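# Pull bike from floor rack and stand it on kickstand

## Task

Remove the bike from the loose floor rack, which can slide, and leave it standing by itself on its kickstand. At the end nothing may touch the bike: no wall, furniture, loose item or the rack. The robot must have let go and moved away, and must not be toppled or leaning. A bike that stays up only because the robot holds it is not done.

## Robot and tools

Robot: a Hello Robot Stretch 3 with one arm. It has a two-wheel base 0.33 m long and 0.34 m wide, a lift that rides up a mast, and a telescoping arm that reaches out to the robot's RIGHT side. The arm ends in a wrist (yaw, pitch, roll) and a gripper. The gripper cannot move forward on its own; you drive the base for that. The base cannot slide sideways. It pivots about the point midway between the drive wheels, 0.05 m behind its front edge. With the arm retracted and the wrist folded, a turn sweeps a radius of 0.28 m. An unfolded, level gripper reaches beyond that.

Frames: the base frame has its origin on the floor between the drive wheels, with x forward, y left and z up. The odometry frame is the base frame where the scene started. Heading is positive to the left, within -3.142 to 3.142. hand_pose is given in the base frame at the fingertip meeting point.

Cameras: head_camera and nav_camera are on the head and aim together through head_pan_rad and head_tilt_rad. wrist_camera rides on the gripper.

Tool execute_actions takes one argument, actions: a list of actions run in order. An empty list just returns the current state and images. One action is {"robot": ..., "steps": n, "until": ...}. steps runs from 1 to 450 at 30 per second. {"steps": n} on its own waits. robot holds a single command, or a list of up to 8 commands that run one after another, or {"stop": true}, which brakes everything and clears the queue. A command may contain:
- base: exactly one key. translate_m is a relative drive in metres, straight along the current heading, positive forward, |value| at most 1. rotate_rad is a relative turn in radians on the spot, positive counter-clockwise, |value| at most 3.2. Both are measured from where the base stands when that command starts.
- joints: absolute targets, named individually. Joints you leave out keep their old target. lift_m runs 0 to 1.1 m (arm height). arm_m runs 0 to 0.52 m (extension). wrist_yaw_rad runs -1.345 to 4.42; 0 points along the arm, positive swings toward the front, and 3.0 folds over the base. wrist_pitch_rad runs -1.57 to 0.451; negative tips the fingers down. wrist_roll_rad runs -2.911 to 2.911. gripper_m runs -0.089 to 0.179; the real fingertip gap is about 0.007 to 0.025 smaller, and zero below 0.007. head_pan_rad runs -3.953 to 1.73; -1.57 looks along the arm. head_tilt_rad runs -1.53 to 0.419; negative looks down.
- contact_limits: {"arm_m": effort %, 1 to 100}, the push level at which that arm motion halts.
A queue element may also be {"pause_s": s}, up to 15 s. Any bad value rejects the whole call.

until ends an action early. {"robot": {"status": "ended"}} fires when nothing is moving and no queue runs. Field tests look like "lift_m": [">", 0.3] or "base_status": ["!=", "moving"]. {"any": {"status": "ended"}} fires when the first motion finishes. Because "done" allows a tolerance, never wait on "=".

Speed: the base reaches 0.30 m/s only with the arm stowed (lift_m < 0.30, arm_m < 0.03, wrist_yaw_rad > 2.54). Otherwise it is capped at 0.10 m/s. A new command overrides an old one at once.

Tool zoom_image: camera (head_camera, nav_camera or wrist_camera) and region [x0, y0, x1, y1] in pixels of that camera's last image, at most 504 by 504.
Tool finished_scene: scene, the current scene number. It is final, so let every motion settle first.

Result lines: base_status and joint_status per part can read moving, done, off_target (blocked or pushing), contact_stop (lift or arm met resistance and went slack), time_out, stopped, not_commanded or torque_fault (a wrist servo went limp for 10 s). The base_status bracket shows distance travelled versus goal. joint_goals, measured_speeds, motor_effort (% with peak in brackets, positive pushes toward higher values; the readings are fairly biased) and queue/queue_left/refusals are also shown. on_its_own appears when the robot changed a goal itself, a joint is slack or off, or base_tilt has drifted 3 degrees or more. lidar_m gives 12 distances in 30-degree sectors counter-clockwise from straight ahead, in a plane 0.17 m high. wrist_depth_mm and head_depth_mm are 7x7 median depth grids. base_tilt is in degrees, positive forward or right. Lines starting refused:, dropped: or replaced: explain queue problems.

Gripping: command gripper_m below the object's width to grip. To release, open at least 0.02 above where contact began. Status does not prove you are holding anything, so check the images.

Cautions: fold or unfold the wrist only with lift_m 0.32 to 0.95, wrist_pitch_rad -0.4 and roll near 0. Keep pitch at -0.5 or lower when yaw is below -0.4. Pushing something rigid with the gripper higher than about 0.45 m can tip the robot, and repeating a push after a contact_stop makes this worse. Driving while gripping or hooking a fixed object, or snagging furniture (especially in reverse), can also tip it. If it leans, back off in small steps, free the gripper, and lower lift_m to about 0.2. Avoid drops, slams, hard shoves and knocking the bike or rack over. Finish with the bike free-standing, the gripper open and the robot clear.

Each tool is called after "Request:" by a JSON object that holds its "name" and its "arguments".

## Session

Request:
{"name": "execute_actions", "arguments": {"actions": []}}

Scene clock: 0.00 s.
robot.base_odometry: x=+0.000 y=+0.000 heading=+0.000 (m, m, rad; robot's odometry frame)
robot.turned_by_wheels: +0.000 (rad since the last result)
robot.turned_by_imu: +0.000 (rad since the last result)
robot.base_tilt: forward=-2.5 right=-1.3 (deg)
robot.lidar_m: 1.21 2.12 2.25 2.63 4.02 2.23 1.68 1.62 1.13 0.85 0.82 0.86
robot.head_depth_mm: 1045 1049 1047 1048 1046 1052 1056 / 1204 1205 1204 1209 1209 1206 1209 / 1413 1414 1420 1423 1421 1422 1431 / 1715 1715 1718 1726 1728 1733 1732 / 1965 2121 2131 2167 2161 2186 1994 / 1968 2071 2081 2072 2102 2120 2060 / 1922 1949 1982 1999 1998 2017 1980
robot.base_status: not_commanded
robot.joint_positions: lift_m=+0.486 arm_m=+0.001 wrist_yaw_rad=+2.851 wrist_pitch_rad=-0.332 wrist_roll_rad=-0.011 gripper_m=+0.037 head_pan_rad=-0.015 head_tilt_rad=+0.005
robot.joint_goals: lift_m=+0.486 arm_m=+0.001 wrist_yaw_rad=+2.851 wrist_pitch_rad=-0.332 wrist_roll_rad=-0.011 gripper_m=+0.037 head_pan_rad=-0.015 head_tilt_rad=+0.005
robot.joint_status: lift_m=not_commanded arm_m=not_commanded wrist_yaw_rad=not_commanded wrist_pitch_rad=not_commanded wrist_roll_rad=not_commanded gripper_m=not_commanded head_pan_rad=not_commanded head_tilt_rad=not_commanded
robot.measured_speeds: translate_m=+0.000 rotate_rad=+0.000 lift_m=+0.000 arm_m=+0.000 wrist_yaw_rad=+0.000 wrist_pitch_rad=+0.000 wrist_roll_rad=+0.000 head_pan_rad=+0.000 head_tilt_rad=+0.000
robot: refusals=0 queue=idle queue_left=0
robot.motor_effort: left_wheel=+1 right_wheel=+0 lift_m=+30 arm_m=+0 wrist_yaw_rad=+1 wrist_pitch_rad=+4 wrist_roll_rad=+0 gripper_m=-1 head_pan_rad=-1 head_tilt_rad=+2 (%)
robot.hand_pose: x=+0.0459 y=+0.0787 z=+0.5185 quat_wxyz=(+0.217, +0.703, +0.016, +0.677) (m; robot's base frame)
robot.wrist_depth_mm: - - - - - - - / - - - - - - - / - - - - - - - / - - - - - - - / 970 - - 946 - 942 966 / 797 - 794 797 801 781 778 / 679 670 659 659 655 653 663
pictures: head_camera (sideways: a quarter turn clockwise sets it upright), nav_camera (sideways: a quarter turn counterclockwise sets it upright), wrist_camera
Images, in order (width x height): head_camera 896x504, nav_camera 672x504, wrist_camera 644x364.

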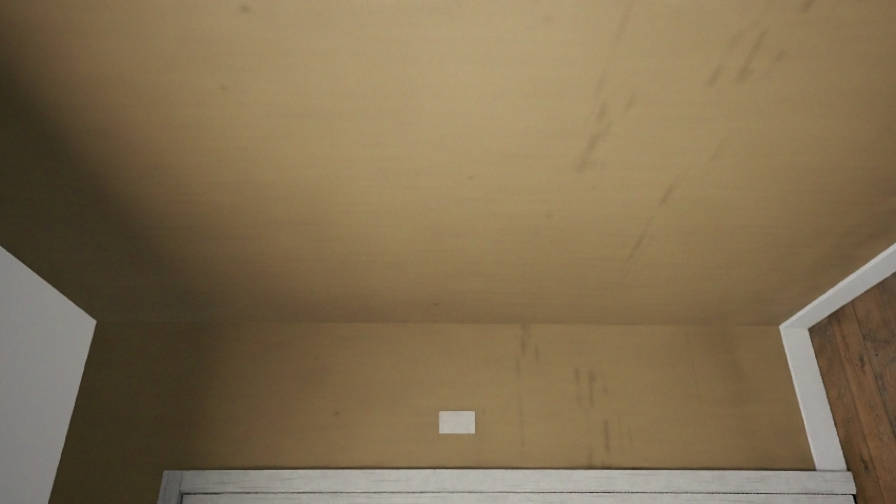

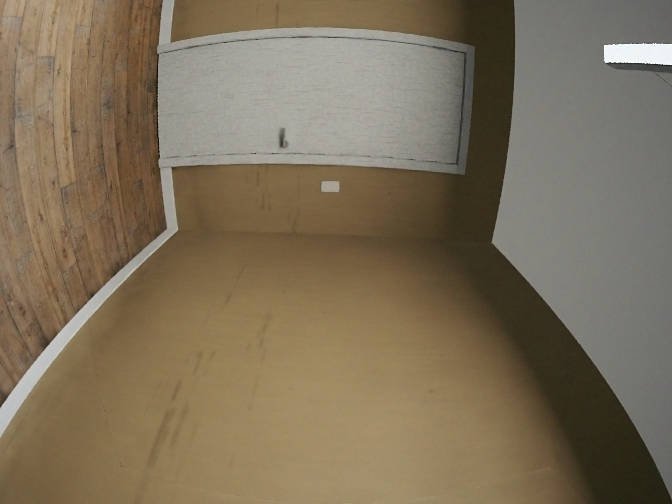

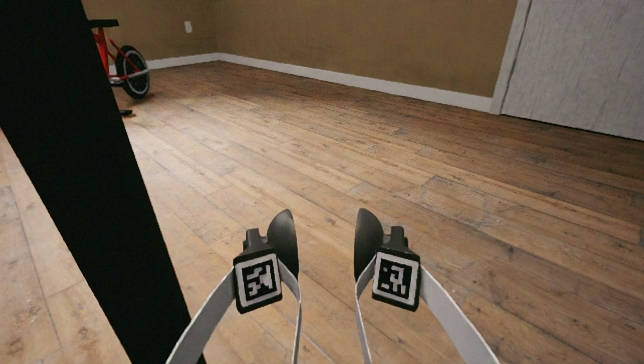

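Request:
{"name": "execute_actions", "arguments": {"actions": [{"robot":{"base":{"rotate_rad":2.1},"joints":{"head_tilt_rad":-0.5,"lift_m":0.27,"wrist_yaw_rad":3.0,"wrist_pitch_rad":-0.4}},"steps":450,"until":{"robot":{"status":"ended"}}}]}}

Scene clock: 3.87 s.
robot.base_odometry: x=+0.000 y=+0.000 heading=+2.100 (m, m, rad; robot's odometry frame)
robot.turned_by_wheels: +2.100 (rad since the last result)
robot.turned_by_imu: +2.103 (rad since the last result)
robot.base_tilt: forward=-2.3 right=-1.3 (deg)
robot.lidar_m: 2.06 2.27 1.68 1.62 1.15 0.85 0.82 0.86 1.18 2.12 2.23 2.66
robot.head_depth_mm: 3247 3548 3731 2526 1900 1504 1270 / 3251 3556 3113 2485 1890 1522 1264 / 3253 3535 3794 2303 1889 1519 1266 / 3228 3594 3742 2505 1891 1511 1264 / 3243 3603 3712 2517 1892 1515 1265 / 3289 3586 3772 2517 1887 1516 1263 / 3315 3618 3749 2519 1890 1517 1262
robot.base_status: done (rotate_rad +2.0999 of +2.1000)
robot.joint_positions: lift_m=+0.270 arm_m=+0.001 wrist_yaw_rad=+2.998 wrist_pitch_rad=-0.413 wrist_roll_rad=-0.011 gripper_m=+0.037 head_pan_rad=-0.015 head_tilt_rad=-0.494
robot.joint_goals: lift_m=+0.270 arm_m=+0.001 wrist_yaw_rad=+3.000 wrist_pitch_rad=-0.400 wrist_roll_rad=-0.011 gripper_m=+0.037 head_pan_rad=-0.015 head_tilt_rad=-0.500
robot.joint_status: lift_m=done arm_m=not_commanded wrist_yaw_rad=done wrist_pitch_rad=done wrist_roll_rad=not_commanded gripper_m=not_commanded head_pan_rad=not_commanded head_tilt_rad=done
robot.measured_speeds: translate_m=+0.000 rotate_rad=+0.000 lift_m=+0.000 arm_m=+0.000 wrist_yaw_rad=+0.000 wrist_pitch_rad=+0.000 wrist_roll_rad=+0.000 head_pan_rad=+0.000 head_tilt_rad=+0.000
robot: refusals=0 queue=done queue_left=0
robot.motor_effort: left_wheel=-3(10) right_wheel=+3(12) lift_m=+27(31) arm_m=+0(0) wrist_yaw_rad=+2(3) wrist_pitch_rad=+4(4) wrist_roll_rad=+0(0) gripper_m=+0(0) head_pan_rad=+0(0) head_tilt_rad=-2(24) (%)
robot.hand_pose: x=+0.0109 y=+0.0769 z=+0.2840 quat_wxyz=(+0.194, +0.697, +0.096, +0.684) (m; robot's base frame)
robot.wrist_depth_mm: - - - - - - - / - - - - - - - / 906 920 935 919 882 911 880 / 714 709 699 695 686 690 671 / 574 567 - 564 582 556 553 / 476 492 - - 476 468 465 / 425 - - - 405 402 404
pictures: head_camera (sideways: a quarter turn clockwise sets it upright), nav_camera (sideways: a quarter turn counterclockwise sets it upright), wrist_camera
Images, in order (width x height): head_camera 896x504, nav_camera 672x504, wrist_camera 644x364.

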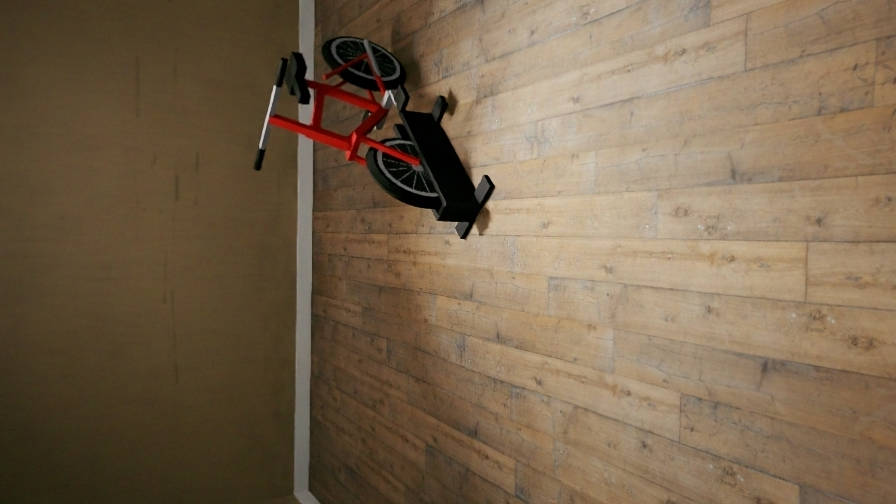

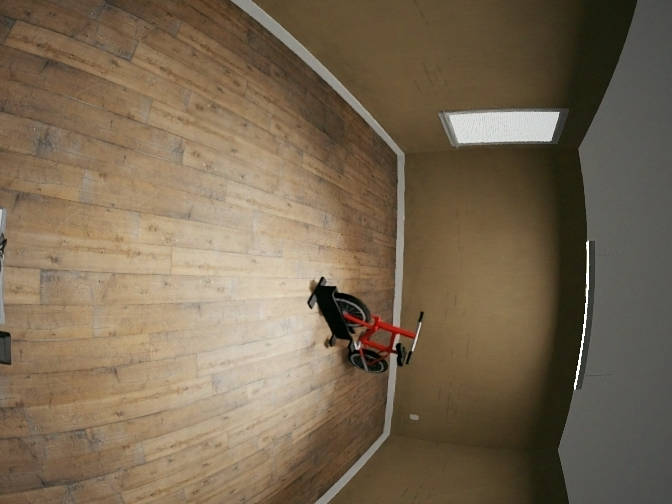

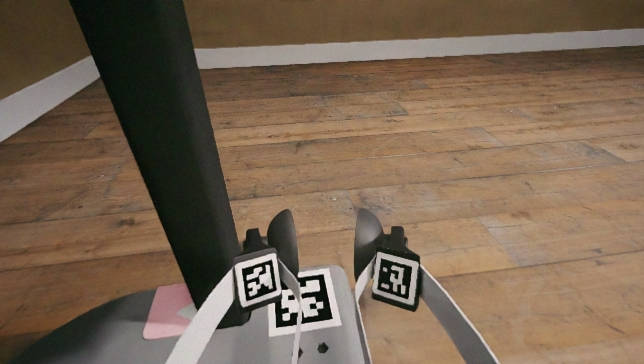

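Request:
{"name": "execute_actions", "arguments": {"actions": [{"robot":[{"base":{"rotate_rad":-0.5}},{"base":{"translate_m":1}},{"base":{"translate_m":1}},{"base":{"translate_m":0.45}},{"base":{"rotate_rad":2.86},"joints":{"head_pan_rad":-1.57,"head_tilt_rad":-0.9}}],"steps":450,"until":{"robot":{"status":"ended"}}},{"steps":300,"until":{"robot":{"status":"ended"}}}]}}

Scene clock: 22.07 s.
robot.base_odometry: x=-0.071 y=+2.449 heading=-1.823 (m, m, rad; robot's odometry frame)
robot.turned_by_wheels: +2.360 (rad since the last result)
robot.turned_by_imu: +2.365 (rad since the last result)
robot.base_tilt: forward=-2.4 right=-1.3 (deg)
robot.lidar_m: 3.17 2.99 2.06 1.19 1.02 1.02 1.18 1.78 0.64 0.62 0.76 0.87
robot.head_depth_mm: 1781 1983 1846 1579 1374 1215 1100 / 1923 2122 1851 1581 1308 1218 1120 / 2113 2245 1841 1587 1206 1220 - / 2362 2243 1845 1106 1287 1219 - / 2579 2239 1866 999 1325 1224 1097 / 2715 2235 1861 1514 1236 1221 1101 / 2589 2265 1814 1518 1280 1223 1099
robot.base_status: done (rotate_rad +2.8599 of +2.8600)
robot.joint_positions: lift_m=+0.270 arm_m=+0.001 wrist_yaw_rad=+2.999 wrist_pitch_rad=-0.413 wrist_roll_rad=-0.011 gripper_m=+0.037 head_pan_rad=-1.563 head_tilt_rad=-0.889
robot.joint_goals: lift_m=+0.270 arm_m=+0.001 wrist_yaw_rad=+3.000 wrist_pitch_rad=-0.400 wrist_roll_rad=-0.011 gripper_m=+0.037 head_pan_rad=-1.570 head_tilt_rad=-0.900
robot.joint_status: lift_m=done arm_m=not_commanded wrist_yaw_rad=done wrist_pitch_rad=done wrist_roll_rad=not_commanded gripper_m=not_commanded head_pan_rad=done head_tilt_rad=done
robot.measured_speeds: translate_m=+0.000 rotate_rad=+0.000 lift_m=+0.000 arm_m=+0.000 wrist_yaw_rad=+0.000 wrist_pitch_rad=+0.000 wrist_roll_rad=+0.000 head_pan_rad=+0.000 head_tilt_rad=+0.000
robot: refusals=0 queue=done queue_left=0
robot.motor_effort: left_wheel=-2(13) right_wheel=+3(13) lift_m=+27(27) arm_m=-1(1) wrist_yaw_rad=+1(1) wrist_pitch_rad=+4(4) wrist_roll_rad=+0(0) gripper_m=+1(0) head_pan_rad=-4(52) head_tilt_rad=-3(21) (%)
robot.hand_pose: x=+0.0108 y=+0.0768 z=+0.2839 quat_wxyz=(+0.194, +0.696, +0.097, +0.684) (m; robot's base frame)
robot.wrist_depth_mm: 759 - - - - - - / 774 - - - - - - / 790 856 900 930 909 895 893 / 707 702 706 703 688 697 699 / 578 562 - 565 573 565 546 / 481 491 - - 480 469 467 / 423 - - - 403 406 406
pictures: head_camera (sideways: a quarter turn clockwise sets it upright), nav_camera (sideways: a quarter turn counterclockwise sets it upright), wrist_camera
Images, in order (width x height): head_camera 896x504, nav_camera 672x504, wrist_camera 644x364.

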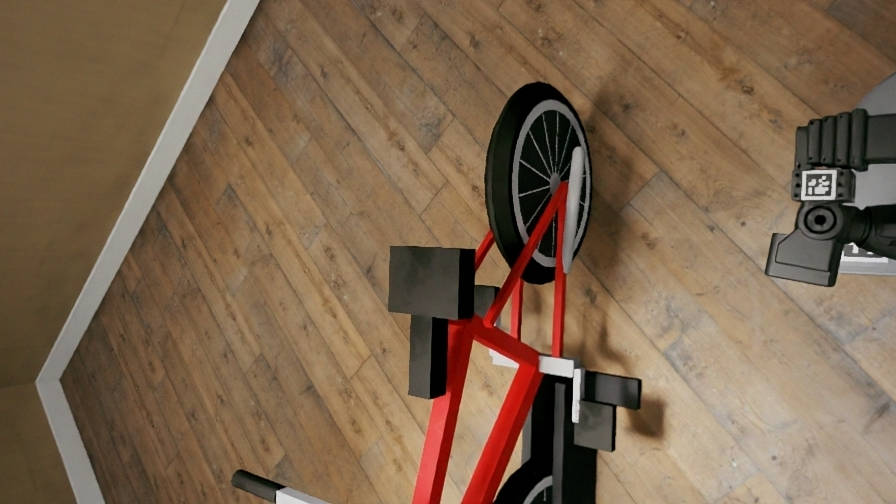

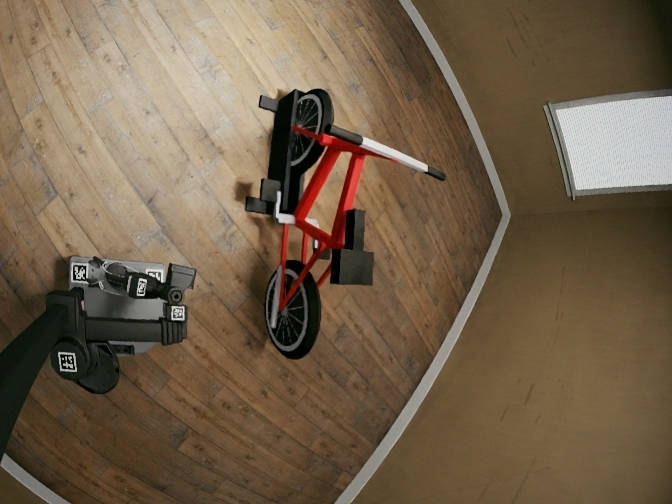

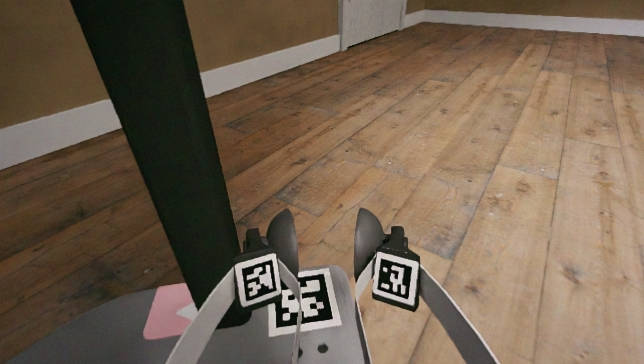

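Request:
{"name": "execute_actions", "arguments": {"actions": [{"robot":[{"joints":{"lift_m":0.4}},{"base":{"translate_m":-0.1},"joints":{"wrist_yaw_rad":0,"gripper_m":0.0,"head_tilt_rad":-1.1}}],"steps":450,"until":{"robot":{"status":"ended"}}}]}}

Scene clock: 26.77 s.
robot.base_odometry: x=-0.047 y=+2.546 heading=-1.823 (m, m, rad; robot's odometry frame)
robot.turned_by_wheels: +0.000 (rad since the last result)
robot.turned_by_imu: +0.000 (rad since the last result)
robot.base_tilt: forward=-2.4 right=-1.3 (deg)
robot.lidar_m: 3.24 3.06 1.91 1.11 0.95 0.95 1.10 1.71 0.65 0.62 0.64 0.87
robot.head_depth_mm: 1834 1708 1532 1388 1275 1168 1108 / 1899 1715 1540 1395 1276 1185 - / 1944 1721 1542 1311 1288 - - / 1940 1722 1545 1321 1285 1200 - / 1955 1722 1094 1366 1274 1174 1090 / 1948 1724 987 1364 1276 1177 1087 / 1943 1728 1471 1277 1274 1175 1089
robot.base_status: done (translate_m -0.1000 of -0.1000)
robot.joint_positions: lift_m=+0.400 arm_m=+0.001 wrist_yaw_rad=+0.002 wrist_pitch_rad=-0.413 wrist_roll_rad=-0.011 gripper_m=+0.000 head_pan_rad=-1.563 head_tilt_rad=-1.086
robot.joint_goals: lift_m=+0.400 arm_m=+0.001 wrist_yaw_rad=+0.000 wrist_pitch_rad=-0.400 wrist_roll_rad=-0.011 gripper_m=+0.000 head_pan_rad=-1.570 head_tilt_rad=-1.100
robot.joint_status: lift_m=done arm_m=not_commanded wrist_yaw_rad=done wrist_pitch_rad=done wrist_roll_rad=not_commanded gripper_m=done head_pan_rad=done head_tilt_rad=done
robot.measured_speeds: translate_m=+0.000 rotate_rad=+0.000 lift_m=+0.000 arm_m=+0.000 wrist_yaw_rad=+0.000 wrist_pitch_rad=+0.000 wrist_roll_rad=+0.000 head_pan_rad=+0.000 head_tilt_rad=+0.000
robot: refusals=0 queue=done queue_left=0
robot.motor_effort: left_wheel=-2(8) right_wheel=+4(5) lift_m=+33(34) arm_m=-1(1) wrist_yaw_rad=-1(2) wrist_pitch_rad=+4(4) wrist_roll_rad=+0(0) gripper_m=-2(78) head_pan_rad=-5(5) head_tilt_rad=-4(12) (%)
robot.hand_pose: x=-0.0210 y=-0.3710 z=+0.4137 quat_wxyz=(+0.696, +0.147, -0.688, -0.144) (m; robot's base frame)
robot.wrist_depth_mm: 349 - - - - - - / - 444 - - - - - / - 430 439 411 - - - / 465 562 430 448 478 921 919 / 488 505 468 475 686 748 722 / 525 620 616 - 636 608 614 / 532 530 539 537 539 536 548
pictures: head_camera (sideways: a quarter turn clockwise sets it upright), nav_camera (sideways: a quarter turn counterclockwise sets it upright), wrist_camera
Images, in order (width x height): head_camera 896x504, nav_camera 672x504, wrist_camera 644x364.

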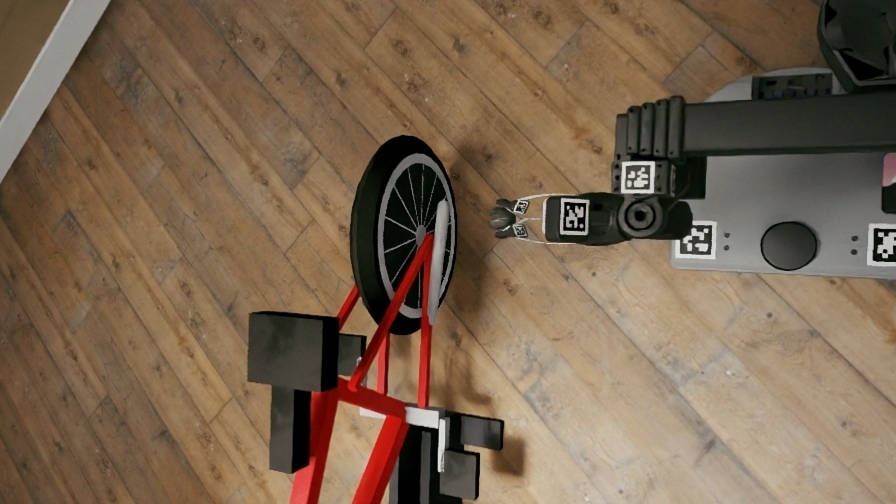

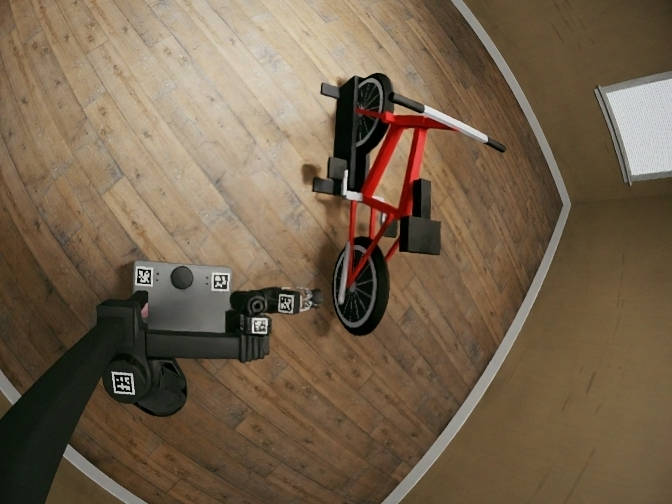

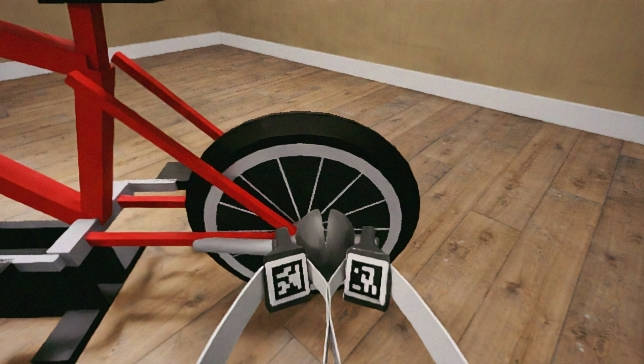

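Request:
{"name": "execute_actions", "arguments": {"actions": [{"robot":[{"base":{"translate_m":-0.02},"joints":{"lift_m":0.25,"arm_m":0.13}}],"steps":450,"until":{"robot":{"status":"ended"}}}]}}

Scene clock: 29.03 s.
robot.base_odometry: x=-0.042 y=+2.565 heading=-1.823 (m, m, rad; robot's odometry frame)
robot.turned_by_wheels: +0.000 (rad since the last result)
robot.turned_by_imu: +0.000 (rad since the last result)
robot.base_tilt: forward=-2.3 right=-1.2 (deg)
robot.lidar_m: 3.25 3.07 1.92 1.09 0.94 0.94 1.08 1.70 1.70 0.62 0.64 0.87
robot.head_depth_mm: 1823 1717 1535 1391 1276 1171 1111 / 1900 1720 1539 1390 1273 1193 - / 1931 1720 1539 1324 1239 - - / 1940 1719 1548 1288 1256 1206 - / 1944 1729 1246 1338 1273 1176 1085 / 1947 1726 985 1376 1278 1176 1089 / 1949 1729 1478 1274 1276 1179 1092
robot.base_status: done (translate_m -0.0200 of -0.0200)
robot.joint_positions: lift_m=+0.250 arm_m=+0.130 wrist_yaw_rad=+0.001 wrist_pitch_rad=-0.413 wrist_roll_rad=-0.011 gripper_m=+0.000 head_pan_rad=-1.563 head_tilt_rad=-1.086
robot.joint_goals: lift_m=+0.250 arm_m=+0.130 wrist_yaw_rad=+0.000 wrist_pitch_rad=-0.400 wrist_roll_rad=-0.011 gripper_m=+0.000 head_pan_rad=-1.570 head_tilt_rad=-1.100
robot.joint_status: lift_m=done arm_m=done wrist_yaw_rad=done wrist_pitch_rad=done wrist_roll_rad=not_commanded gripper_m=done head_pan_rad=done head_tilt_rad=done
robot.measured_speeds: translate_m=+0.000 rotate_rad=+0.000 lift_m=+0.000 arm_m=+0.000 wrist_yaw_rad=+0.000 wrist_pitch_rad=+0.000 wrist_roll_rad=+0.000 head_pan_rad=+0.000 head_tilt_rad=+0.000
robot: refusals=0 queue=done queue_left=0
robot.motor_effort: left_wheel=-2(8) right_wheel=+4(4) lift_m=+27(32) arm_m=+5(6) wrist_yaw_rad=+0(2) wrist_pitch_rad=+4(4) wrist_roll_rad=+0(0) gripper_m=-1(3) head_pan_rad=-3(4) head_tilt_rad=-5(5) (%)
robot.hand_pose: x=-0.0213 y=-0.4996 z=+0.2639 quat_wxyz=(+0.696, +0.146, -0.688, -0.144) (m; robot's base frame)
robot.wrist_depth_mm: - 221 210 215 - - - / - 231 230 231 242 - - / 380 242 255 257 257 871 865 / 627 281 278 289 289 675 666 / 280 271 271 311 330 537 523 / 452 440 377 - 449 455 442 / 394 391 389 389 385 384 385
pictures: head_camera (sideways: a quarter turn clockwise sets it upright), nav_camera (sideways: a quarter turn counterclockwise sets it upright), wrist_camera
Images, in order (width x height): head_camera 896x504, nav_camera 672x504, wrist_camera 644x364.

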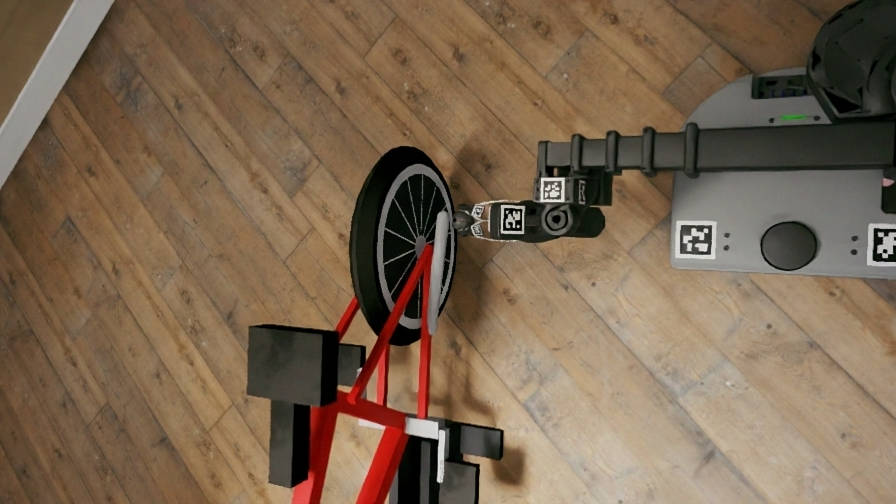

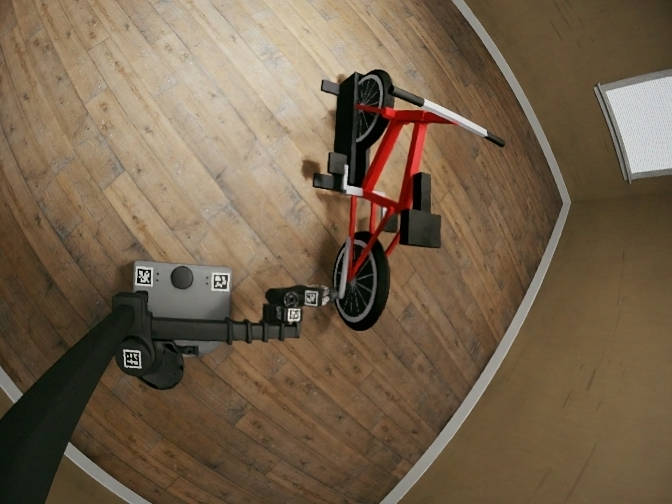

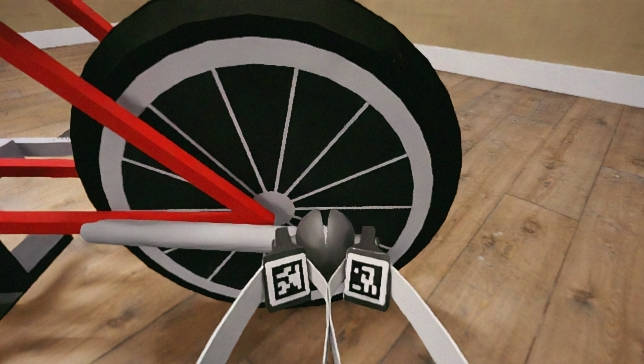

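Request:
{"name": "execute_actions", "arguments": {"actions": [{"robot":[{"base":{"translate_m":0.02},"joints":{"arm_m":0.20}},{"joints":{"lift_m":0.16}}],"steps":450,"until":{"robot":{"status":"ended"}}}]}}

Scene clock: 31.50 s.
robot.base_odometry: x=-0.047 y=+2.546 heading=-1.823 (m, m, rad; robot's odometry frame)
robot.turned_by_wheels: +0.000 (rad since the last result)
robot.turned_by_imu: +0.000 (rad since the last result)
robot.base_tilt: forward=-2.4 right=-1.3 (deg)
robot.lidar_m: 3.23 3.07 1.92 1.11 0.95 0.95 1.10 1.72 0.66 0.62 0.64 0.88
robot.head_depth_mm: 1830 1715 1542 1389 1272 1176 1110 / 1899 1715 1538 1395 1274 1199 - / 1940 1713 1543 1247 1256 - - / 1950 1725 1538 1195 1272 1197 - / 1939 1728 1134 1359 1279 1173 1091 / 1947 1723 980 1362 1278 1177 1088 / 1939 1733 1142 1316 1281 1174 1091
robot.base_status: done (translate_m +0.0200 of +0.0200)
robot.joint_positions: lift_m=+0.196 arm_m=+0.199 wrist_yaw_rad=-0.001 wrist_pitch_rad=-0.364 wrist_roll_rad=-0.011 gripper_m=+0.000 head_pan_rad=-1.563 head_tilt_rad=-1.087
robot.joint_goals: lift_m=+0.197 arm_m=+0.200 wrist_yaw_rad=+0.000 wrist_pitch_rad=-0.400 wrist_roll_rad=-0.011 gripper_m=+0.000 head_pan_rad=-1.570 head_tilt_rad=-1.100
robot.joint_status: lift_m=contact_stop arm_m=done wrist_yaw_rad=done wrist_pitch_rad=done wrist_roll_rad=not_commanded gripper_m=done head_pan_rad=done head_tilt_rad=done
robot.measured_speeds: translate_m=+0.000 rotate_rad=+0.001 lift_m=-0.015 arm_m=-0.001 wrist_yaw_rad=+0.000 wrist_pitch_rad=+0.264 wrist_roll_rad=+0.000 head_pan_rad=+0.000 head_tilt_rad=+0.000
robot: refusals=0 queue=dropped queue_left=0
robot.on_its_own: lift_m is slack since a contact_stop, until your next command for it (your +0.160 is given up)
robot.motor_effort: left_wheel=-3(4) right_wheel=+5(8) lift_m=+26(27) arm_m=+10(11) wrist_yaw_rad=+2(1) wrist_pitch_rad=-19(19) wrist_roll_rad=+0(0) gripper_m=-3(2) head_pan_rad=-4(4) head_tilt_rad=-4(5) (%)
robot.hand_pose: x=-0.0217 y=-0.5751 z=+0.2211 quat_wxyz=(+0.700, +0.129, -0.691, -0.128) (m; robot's base frame)
robot.wrist_depth_mm: 155 153 153 154 156 168 946 / 156 165 166 167 167 174 - / 176 175 181 182 185 188 843 / 196 194 196 201 202 207 611 / 209 209 191 217 226 232 483 / 390 182 180 263 250 392 408 / 350 340 286 288 316 351 347
pictures: head_camera (sideways: a quarter turn clockwise sets it upright), nav_camera (sideways: a quarter turn counterclockwise sets it upright), wrist_camera
Images, in order (width x height): head_camera 896x504, nav_camera 672x504, wrist_camera 644x364.

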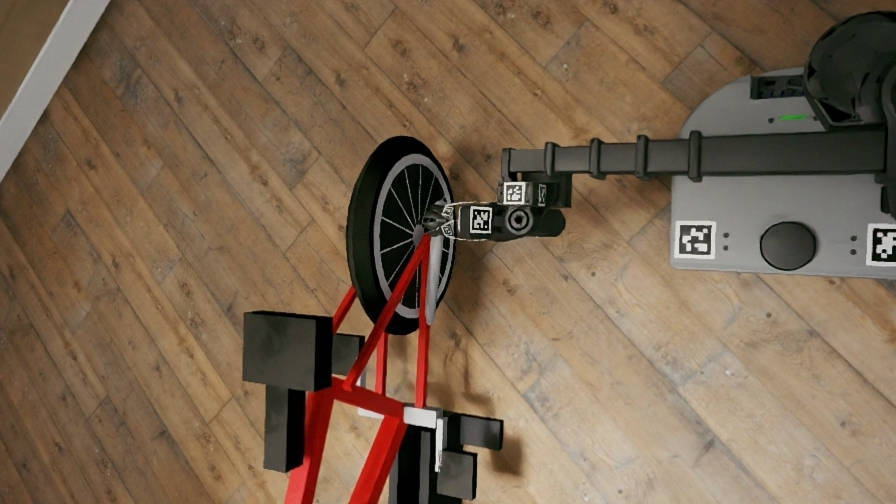

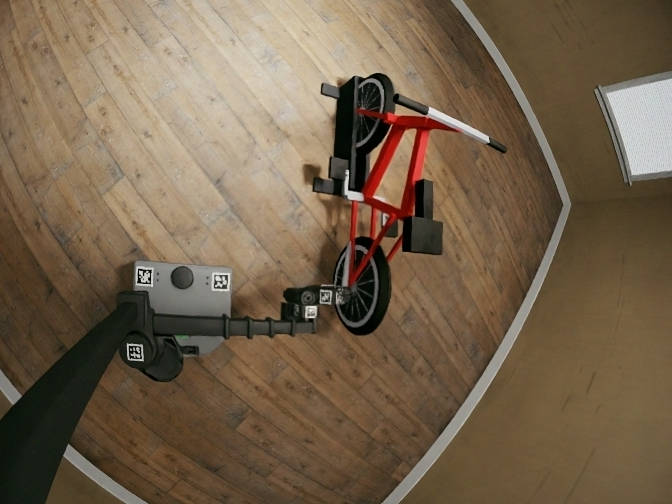

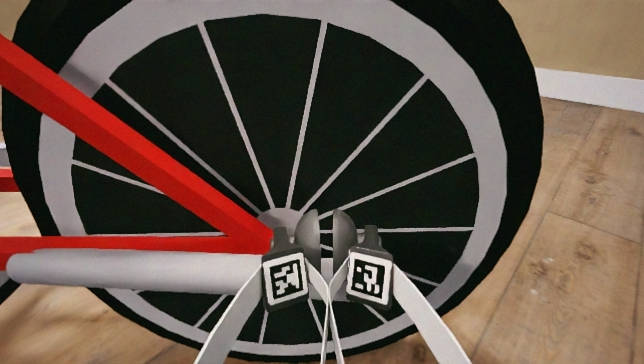

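Possibly on the axle/stay end. Shift back and out a bit.

Request:
{"name": "execute_actions", "arguments": {"actions": [{"robot":[{"joints":{"lift_m":0.215}},{"base":{"translate_m":-0.015},"joints":{"arm_m":0.185}},{"joints":{"lift_m":0.14}}],"steps":450,"until":{"robot":{"status":"ended"}}},{"steps":8}]}}

Scene clock: 34.43 s.
robot.base_odometry: x=-0.043 y=+2.560 heading=-1.823 (m, m, rad; robot's odometry frame)
robot.turned_by_wheels: +0.000 (rad since the last result)
robot.turned_by_imu: +0.000 (rad since the last result)
robot.base_tilt: forward=-2.5 right=-1.2 (deg)
robot.lidar_m: 3.24 3.06 1.92 1.10 0.94 0.94 1.08 1.70 1.70 0.62 0.64 0.88
robot.head_depth_mm: 1836 1710 1535 1391 1269 1167 1109 / 1902 1713 1528 1394 1270 1198 - / 1932 1716 1541 1338 1242 - - / 1948 1719 1547 1261 1265 1199 - / 1938 1720 1255 1361 1278 1176 1091 / 1941 1727 990 1379 1278 1175 1092 / 1945 1724 1154 1329 1280 1174 1094
robot.base_status: done (translate_m -0.0150 of -0.0150)
robot.joint_positions: lift_m=+0.192 arm_m=+0.184 wrist_yaw_rad=-0.004 wrist_pitch_rad=-0.384 wrist_roll_rad=-0.011 gripper_m=+0.000 head_pan_rad=-1.563 head_tilt_rad=-1.087
robot.joint_goals: lift_m=+0.192 arm_m=+0.185 wrist_yaw_rad=+0.000 wrist_pitch_rad=-0.400 wrist_roll_rad=-0.011 gripper_m=+0.000 head_pan_rad=-1.570 head_tilt_rad=-1.100
robot.joint_status: lift_m=contact_stop arm_m=done wrist_yaw_rad=done wrist_pitch_rad=done wrist_roll_rad=not_commanded gripper_m=done head_pan_rad=done head_tilt_rad=done
robot.measured_speeds: translate_m=+0.000 rotate_rad=+0.000 lift_m=+0.005 arm_m=+0.000 wrist_yaw_rad=+0.000 wrist_pitch_rad=+0.000 wrist_roll_rad=+0.000 head_pan_rad=+0.000 head_tilt_rad=+0.000
robot: refusals=0 queue=dropped queue_left=0
robot.on_its_own: lift_m is slack since a contact_stop, until your next command for it (your +0.140 is given up)
robot.motor_effort: left_wheel=-3(5) right_wheel=+5(6) lift_m=+23(33) arm_m=+9(8) wrist_yaw_rad=+3(5) wrist_pitch_rad=-6(17) wrist_roll_rad=+0(0) gripper_m=-3(2) head_pan_rad=-5(4) head_tilt_rad=-5(5) (%)
robot.hand_pose: x=-0.0224 y=-0.5578 z=+0.2121 quat_wxyz=(+0.698, +0.135, -0.690, -0.136) (m; robot's base frame)
robot.wrist_depth_mm: 169 169 170 172 174 - 946 / 164 184 186 186 188 216 - / 200 184 200 204 204 224 777 / 219 220 214 226 228 540 583 / 196 194 192 237 254 463 472 / 401 277 279 - 370 390 387 / 342 342 323 322 339 339 338
pictures: head_camera (sideways: a quarter turn clockwise sets it upright), nav_camera (sideways: a quarter turn counterclockwise sets it upright), wrist_camera
Images, in order (width x height): head_camera 896x504, nav_camera 672x504, wrist_camera 644x364.

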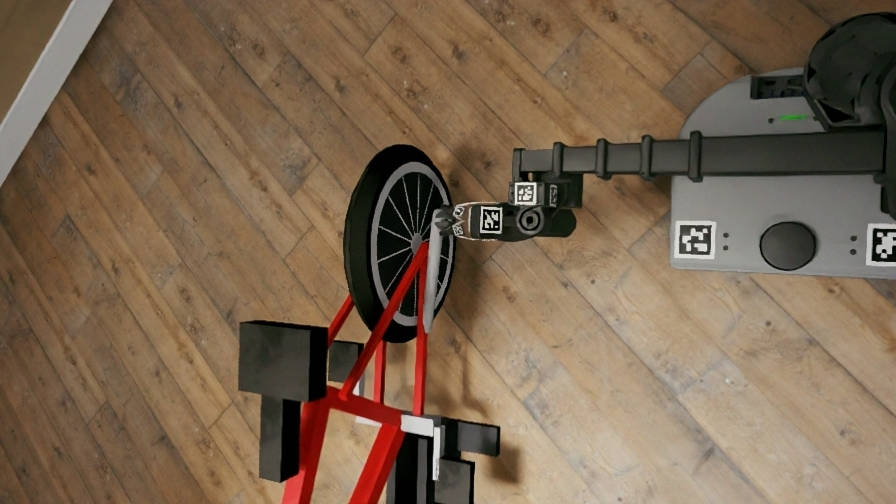

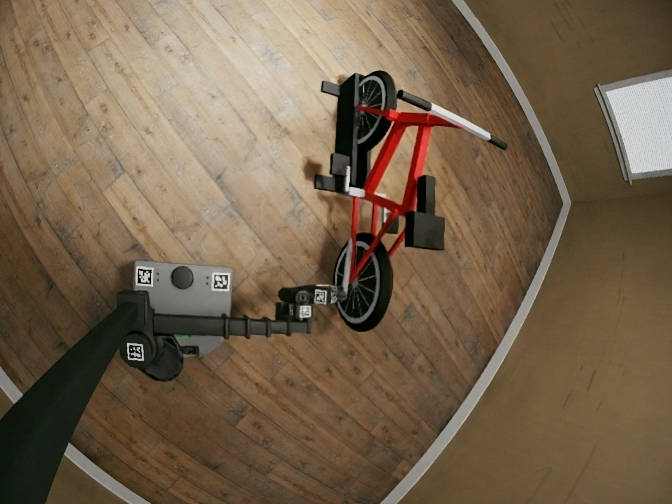

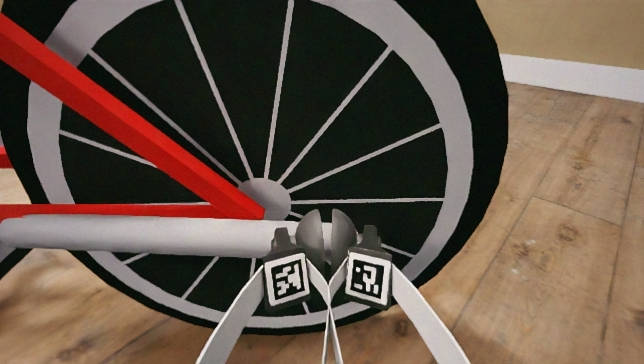

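Request:
{"name": "execute_actions", "arguments": {"actions": [{"robot":[{"joints":{"lift_m":0.22}},{"joints":{"arm_m":0.20}},{"joints":{"lift_m":0.20}},{"joints":{"wrist_pitch_rad":-0.7}}],"steps":200,"until":{"robot":{"status":"ended"}}},{"steps":3}]}}

Scene clock: 36.90 s.
robot.base_odometry: x=-0.043 y=+2.560 heading=-1.823 (m, m, rad; robot's odometry frame)
robot.turned_by_wheels: +0.000 (rad since the last result)
robot.turned_by_imu: +0.000 (rad since the last result)
robot.base_tilt: forward=-2.4 right=-1.3 (deg)
robot.lidar_m: 3.26 3.06 1.92 1.09 0.94 0.94 1.08 1.70 1.70 0.62 0.65 0.88
robot.head_depth_mm: 1831 1714 1540 1394 1269 1169 1107 / 1905 1717 1534 1392 1274 1198 - / 1927 1717 1539 1256 1252 - - / 1941 1717 1541 1259 1274 1199 - / 1945 1715 1252 1360 1273 1174 1087 / 1944 1716 991 1378 1275 1179 1089 / 1957 1733 1150 1326 1282 1176 1091
robot.base_status: done (translate_m -0.0150 of -0.0150)
robot.joint_positions: lift_m=+0.203 arm_m=+0.200 wrist_yaw_rad=-0.002 wrist_pitch_rad=-0.387 wrist_roll_rad=-0.011 gripper_m=+0.000 head_pan_rad=-1.563 head_tilt_rad=-1.087
robot.joint_goals: lift_m=+0.203 arm_m=+0.200 wrist_yaw_rad=+0.000 wrist_pitch_rad=-0.400 wrist_roll_rad=-0.011 gripper_m=+0.000 head_pan_rad=-1.570 head_tilt_rad=-1.100
robot.joint_status: lift_m=contact_stop arm_m=done wrist_yaw_rad=done wrist_pitch_rad=done wrist_roll_rad=not_commanded gripper_m=done head_pan_rad=done head_tilt_rad=done
robot.measured_speeds: translate_m=+0.000 rotate_rad=+0.000 lift_m=+0.005 arm_m=+0.000 wrist_yaw_rad=+0.000 wrist_pitch_rad=+0.000 wrist_roll_rad=+0.000 head_pan_rad=+0.000 head_tilt_rad=+0.000
robot: refusals=0 queue=dropped queue_left=0
robot.on_its_own: lift_m is slack since a contact_stop, until your next command for it
robot.motor_effort: left_wheel=-3(4) right_wheel=+4(5) lift_m=+24(35) arm_m=+7(8) wrist_yaw_rad=+2(3) wrist_pitch_rad=-5(7) wrist_roll_rad=+0(0) gripper_m=-2(2) head_pan_rad=-5(4) head_tilt_rad=-4(5) (%)
robot.hand_pose: x=-0.0220 y=-0.5727 z=+0.2225 quat_wxyz=(+0.698, +0.136, -0.690, -0.136) (m; robot's base frame)
robot.wrist_depth_mm: 156 158 157 158 161 - 932 / 166 171 171 171 173 193 - / 160 182 188 187 188 201 815 / 204 195 203 208 209 225 591 / 204 204 198 222 233 470 481 / 388 257 182 - 263 412 407 / 354 340 299 301 336 346 342
pictures: head_camera (sideways: a quarter turn clockwise sets it upright), nav_camera (sideways: a quarter turn counterclockwise sets it upright), wrist_camera
dropped: robot: command 2 of its queue: lift_m: contact_stop
Images, in order (width x height): head_camera 896x504, nav_camera 672x504, wrist_camera 644x364.

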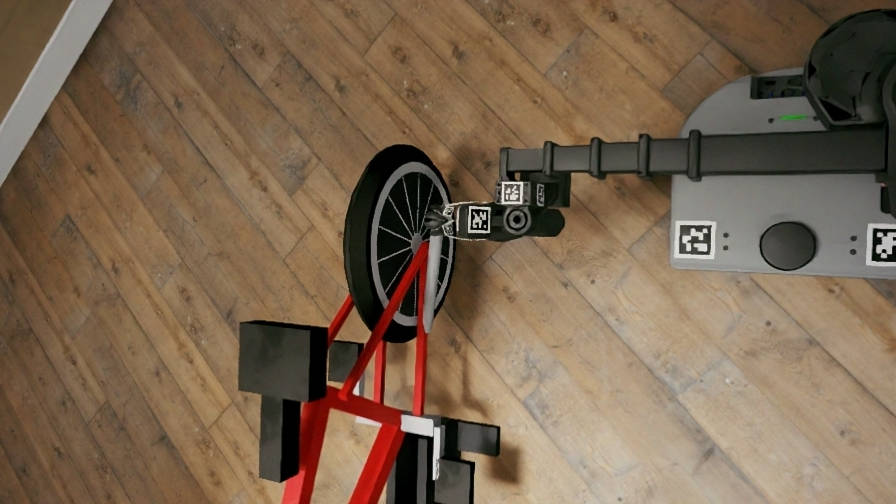

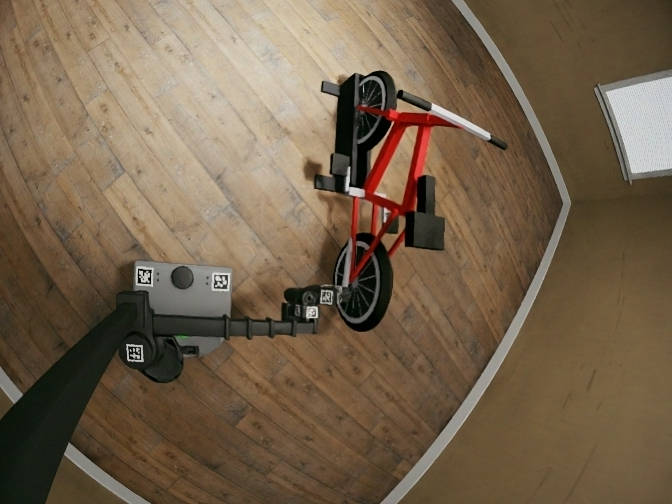

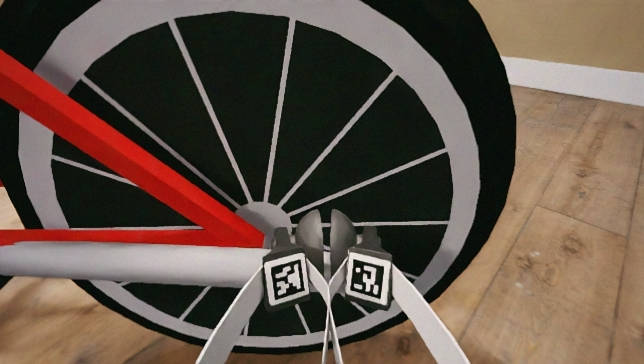

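Lift's downward stop is very gentle; use wrist pitch.

Request:
{"name": "execute_actions", "arguments": {"actions": [{"robot":{"joints":{"lift_m":0.205,"wrist_pitch_rad":-0.75}},"steps":60,"until":{"robot":{"status":"ended"}}}]}}

Scene clock: 37.73 s.
robot.base_odometry: x=-0.043 y=+2.560 heading=-1.823 (m, m, rad; robot's odometry frame)
robot.turned_by_wheels: +0.000 (rad since the last result)
robot.turned_by_imu: +0.001 (rad since the last result)
robot.base_tilt: forward=-3.0 right=-2.1 (deg)
robot.lidar_m: 3.25 3.07 1.92 1.09 0.94 0.94 1.08 1.70 1.70 0.54 0.60 0.88
robot.head_depth_mm: 1828 1739 1540 1401 1276 1169 1107 / 1930 1739 1561 1408 1280 1205 - / 1990 1745 1554 1288 1259 - - / 1995 1751 1560 1208 1276 1201 - / 2009 1766 1148 1352 1286 1179 1094 / 2013 1761 1001 1371 1287 1178 1092 / 1997 1759 1505 1299 1294 1185 1093
robot.base_status: done (translate_m -0.0150 of -0.0150)
robot.joint_positions: lift_m=+0.213 arm_m=+0.200 wrist_yaw_rad=+0.007 wrist_pitch_rad=-0.627 wrist_roll_rad=-0.011 gripper_m=+0.000 head_pan_rad=-1.563 head_tilt_rad=-1.087
robot.joint_goals: lift_m=+0.212 arm_m=+0.200 wrist_yaw_rad=+0.000 wrist_pitch_rad=-0.750 wrist_roll_rad=-0.011 gripper_m=+0.000 head_pan_rad=-1.570 head_tilt_rad=-1.100
robot.joint_status: lift_m=contact_stop arm_m=done wrist_yaw_rad=done wrist_pitch_rad=off_target wrist_roll_rad=not_commanded gripper_m=done head_pan_rad=done head_tilt_rad=done
robot.measured_speeds: translate_m=+0.000 rotate_rad=+0.000 lift_m=+0.016 arm_m=+0.000 wrist_yaw_rad=-0.010 wrist_pitch_rad=+0.000 wrist_roll_rad=+0.000 head_pan_rad=+0.000 head_tilt_rad=+0.000
robot: refusals=0 queue=dropped queue_left=0
robot.on_its_own: lift_m is slack since a contact_stop, until your next command for it (your +0.205 is given up)
robot.motor_effort: left_wheel=+0(4) right_wheel=+1(5) lift_m=+9(26) arm_m=+6(6) wrist_yaw_rad=-6(6) wrist_pitch_rad=-44(74) wrist_roll_rad=+0(0) gripper_m=-3(4) head_pan_rad=-4(4) head_tilt_rad=-5(5) (%)
robot.hand_pose: x=-0.0202 y=-0.5378 z=+0.1818 quat_wxyz=(+0.677, +0.222, -0.668, -0.215) (m; robot's base frame)
robot.wrist_depth_mm: 151 163 165 165 166 171 858 / 184 174 186 186 188 194 668 / 212 211 202 213 216 230 544 / 200 205 209 252 250 443 456 / 407 388 187 277 370 391 394 / 358 352 355 335 352 344 342 / 317 316 313 315 312 312 306
pictures: head_camera (sideways: a quarter turn clockwise sets it upright), nav_camera (sideways: a quarter turn counterclockwise sets it upright), wrist_camera
Images, in order (width x height): head_camera 896x504, nav_camera 672x504, wrist_camera 644x364.

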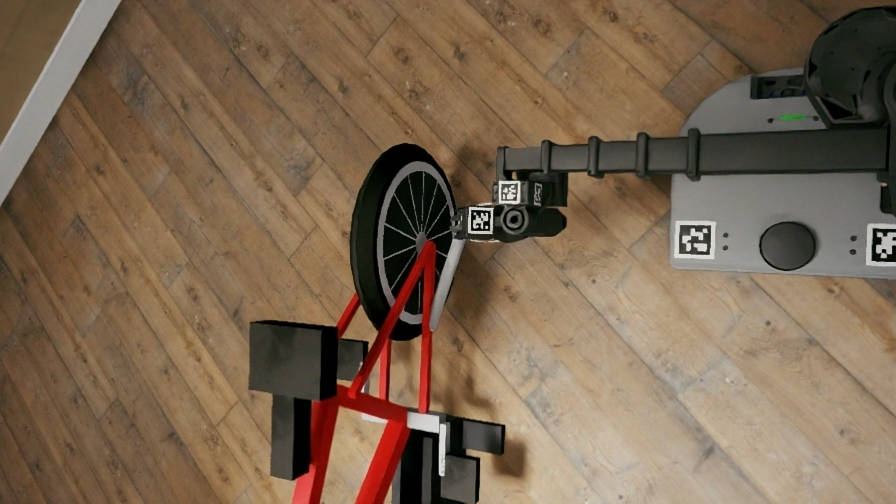

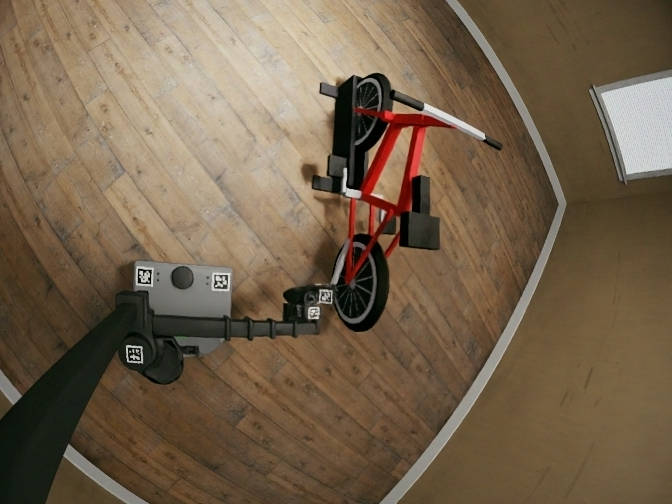

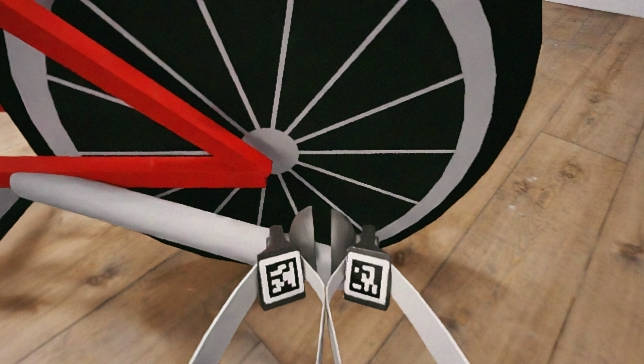

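Moving. Continue.

Request:
{"name": "execute_actions", "arguments": {"actions": [{"robot":{"joints":{"lift_m":0.19,"wrist_pitch_rad":-1.1}},"steps":40,"until":{"robot":{"status":"ended"}}},{"robot":{"joints":{"lift_m":0.17},"base":{"translate_m":0.04}},"steps":40,"until":{"robot":{"status":"ended"}}}]}}

Scene clock: 39.93 s.
robot.base_odometry: x=-0.053 y=+2.521 heading=-1.823 (m, m, rad; robot's odometry frame)
robot.turned_by_wheels: +0.000 (rad since the last result)
robot.turned_by_imu: +0.006 (rad since the last result)
robot.base_tilt: forward=-2.4 right=-1.4 (deg)
robot.lidar_m: 3.22 3.03 1.90 1.13 0.97 0.97 1.12 1.73 0.64 0.55 0.56 0.88
robot.head_depth_mm: 1821 1702 1524 1388 1266 1171 1106 / 1902 1702 1528 1370 1270 1200 - / 1907 1712 1527 1334 1254 - - / 1938 1706 1533 1338 1267 1207 - / 1929 1704 915 1353 1273 1179 1091 / 1925 1710 979 1336 1271 1171 1092 / 1929 1717 1500 1276 1276 1178 1092
robot.base_status: moving (translate_m +0.0400 of +0.0400)
robot.joint_positions: lift_m=+0.170 arm_m=+0.200 wrist_yaw_rad=+0.000 wrist_pitch_rad=-1.103 wrist_roll_rad=-0.006 gripper_m=+0.000 head_pan_rad=-1.570 head_tilt_rad=-1.093
robot.joint_goals: lift_m=+0.170 arm_m=+0.200 wrist_yaw_rad=+0.000 wrist_pitch_rad=-1.100 wrist_roll_rad=-0.006 gripper_m=+0.000 head_pan_rad=-1.570 head_tilt_rad=-1.100
robot.joint_status: lift_m=done arm_m=done wrist_yaw_rad=done wrist_pitch_rad=done wrist_roll_rad=not_commanded gripper_m=done head_pan_rad=done head_tilt_rad=done
robot.measured_speeds: translate_m=+0.000 rotate_rad=+0.001 lift_m=+0.000 arm_m=+0.000 wrist_yaw_rad=+0.000 wrist_pitch_rad=+0.000 wrist_roll_rad=+0.000 head_pan_rad=+0.000 head_tilt_rad=+0.000
robot: refusals=0 queue=running queue_left=0
robot.motor_effort: left_wheel=+2(46) right_wheel=-2(46) lift_m=+27(36) arm_m=+2(6) wrist_yaw_rad=+0(19) wrist_pitch_rad=+0(49) wrist_roll_rad=-2(3) gripper_m=-2(7) head_pan_rad=+0(5) head_tilt_rad=-3(4) (%)
robot.hand_pose: x=-0.0216 y=-0.4389 z=+0.0693 quat_wxyz=(+0.604, +0.372, -0.600, -0.370) (m; robot's base frame)
robot.wrist_depth_mm: 290 288 284 261 283 287 285 / 272 271 272 272 270 272 273 / 261 259 260 260 259 259 258 / 247 248 246 246 247 245 248 / 235 235 235 - 235 235 237 / 224 225 225 - 225 226 224 / 214 217 217 218 215 216 215
pictures: head_camera (sideways: a quarter turn clockwise sets it upright), nav_camera (sideways: a quarter turn counterclockwise sets it upright), wrist_camera
replaced: robot.lift_m: its motion had ended contact_stop
Images, in order (width x height): head_camera 896x504, nav_camera 672x504, wrist_camera 644x364.

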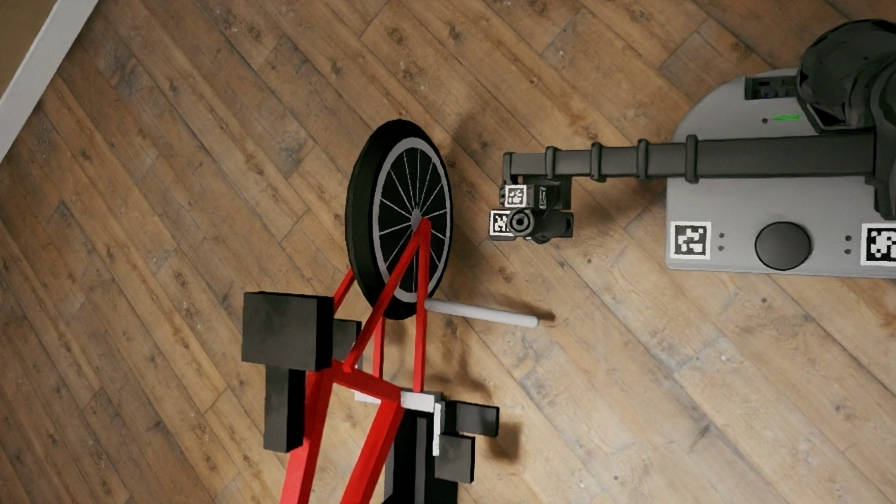

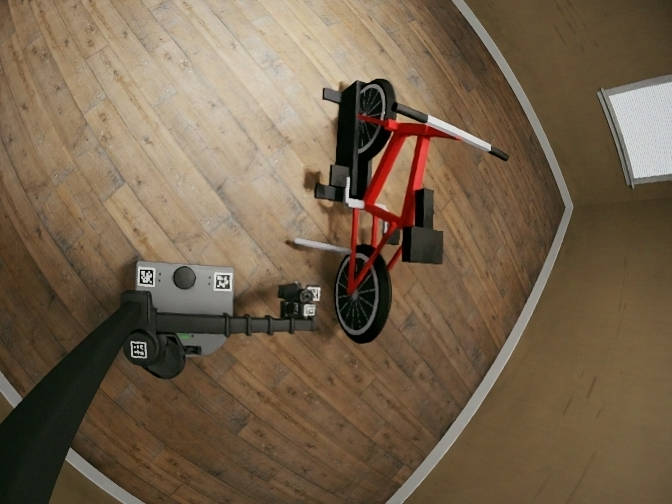

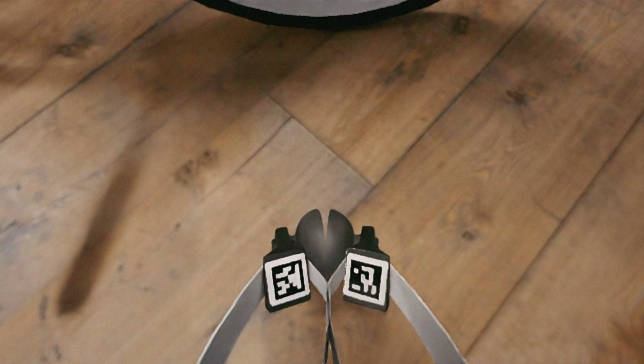

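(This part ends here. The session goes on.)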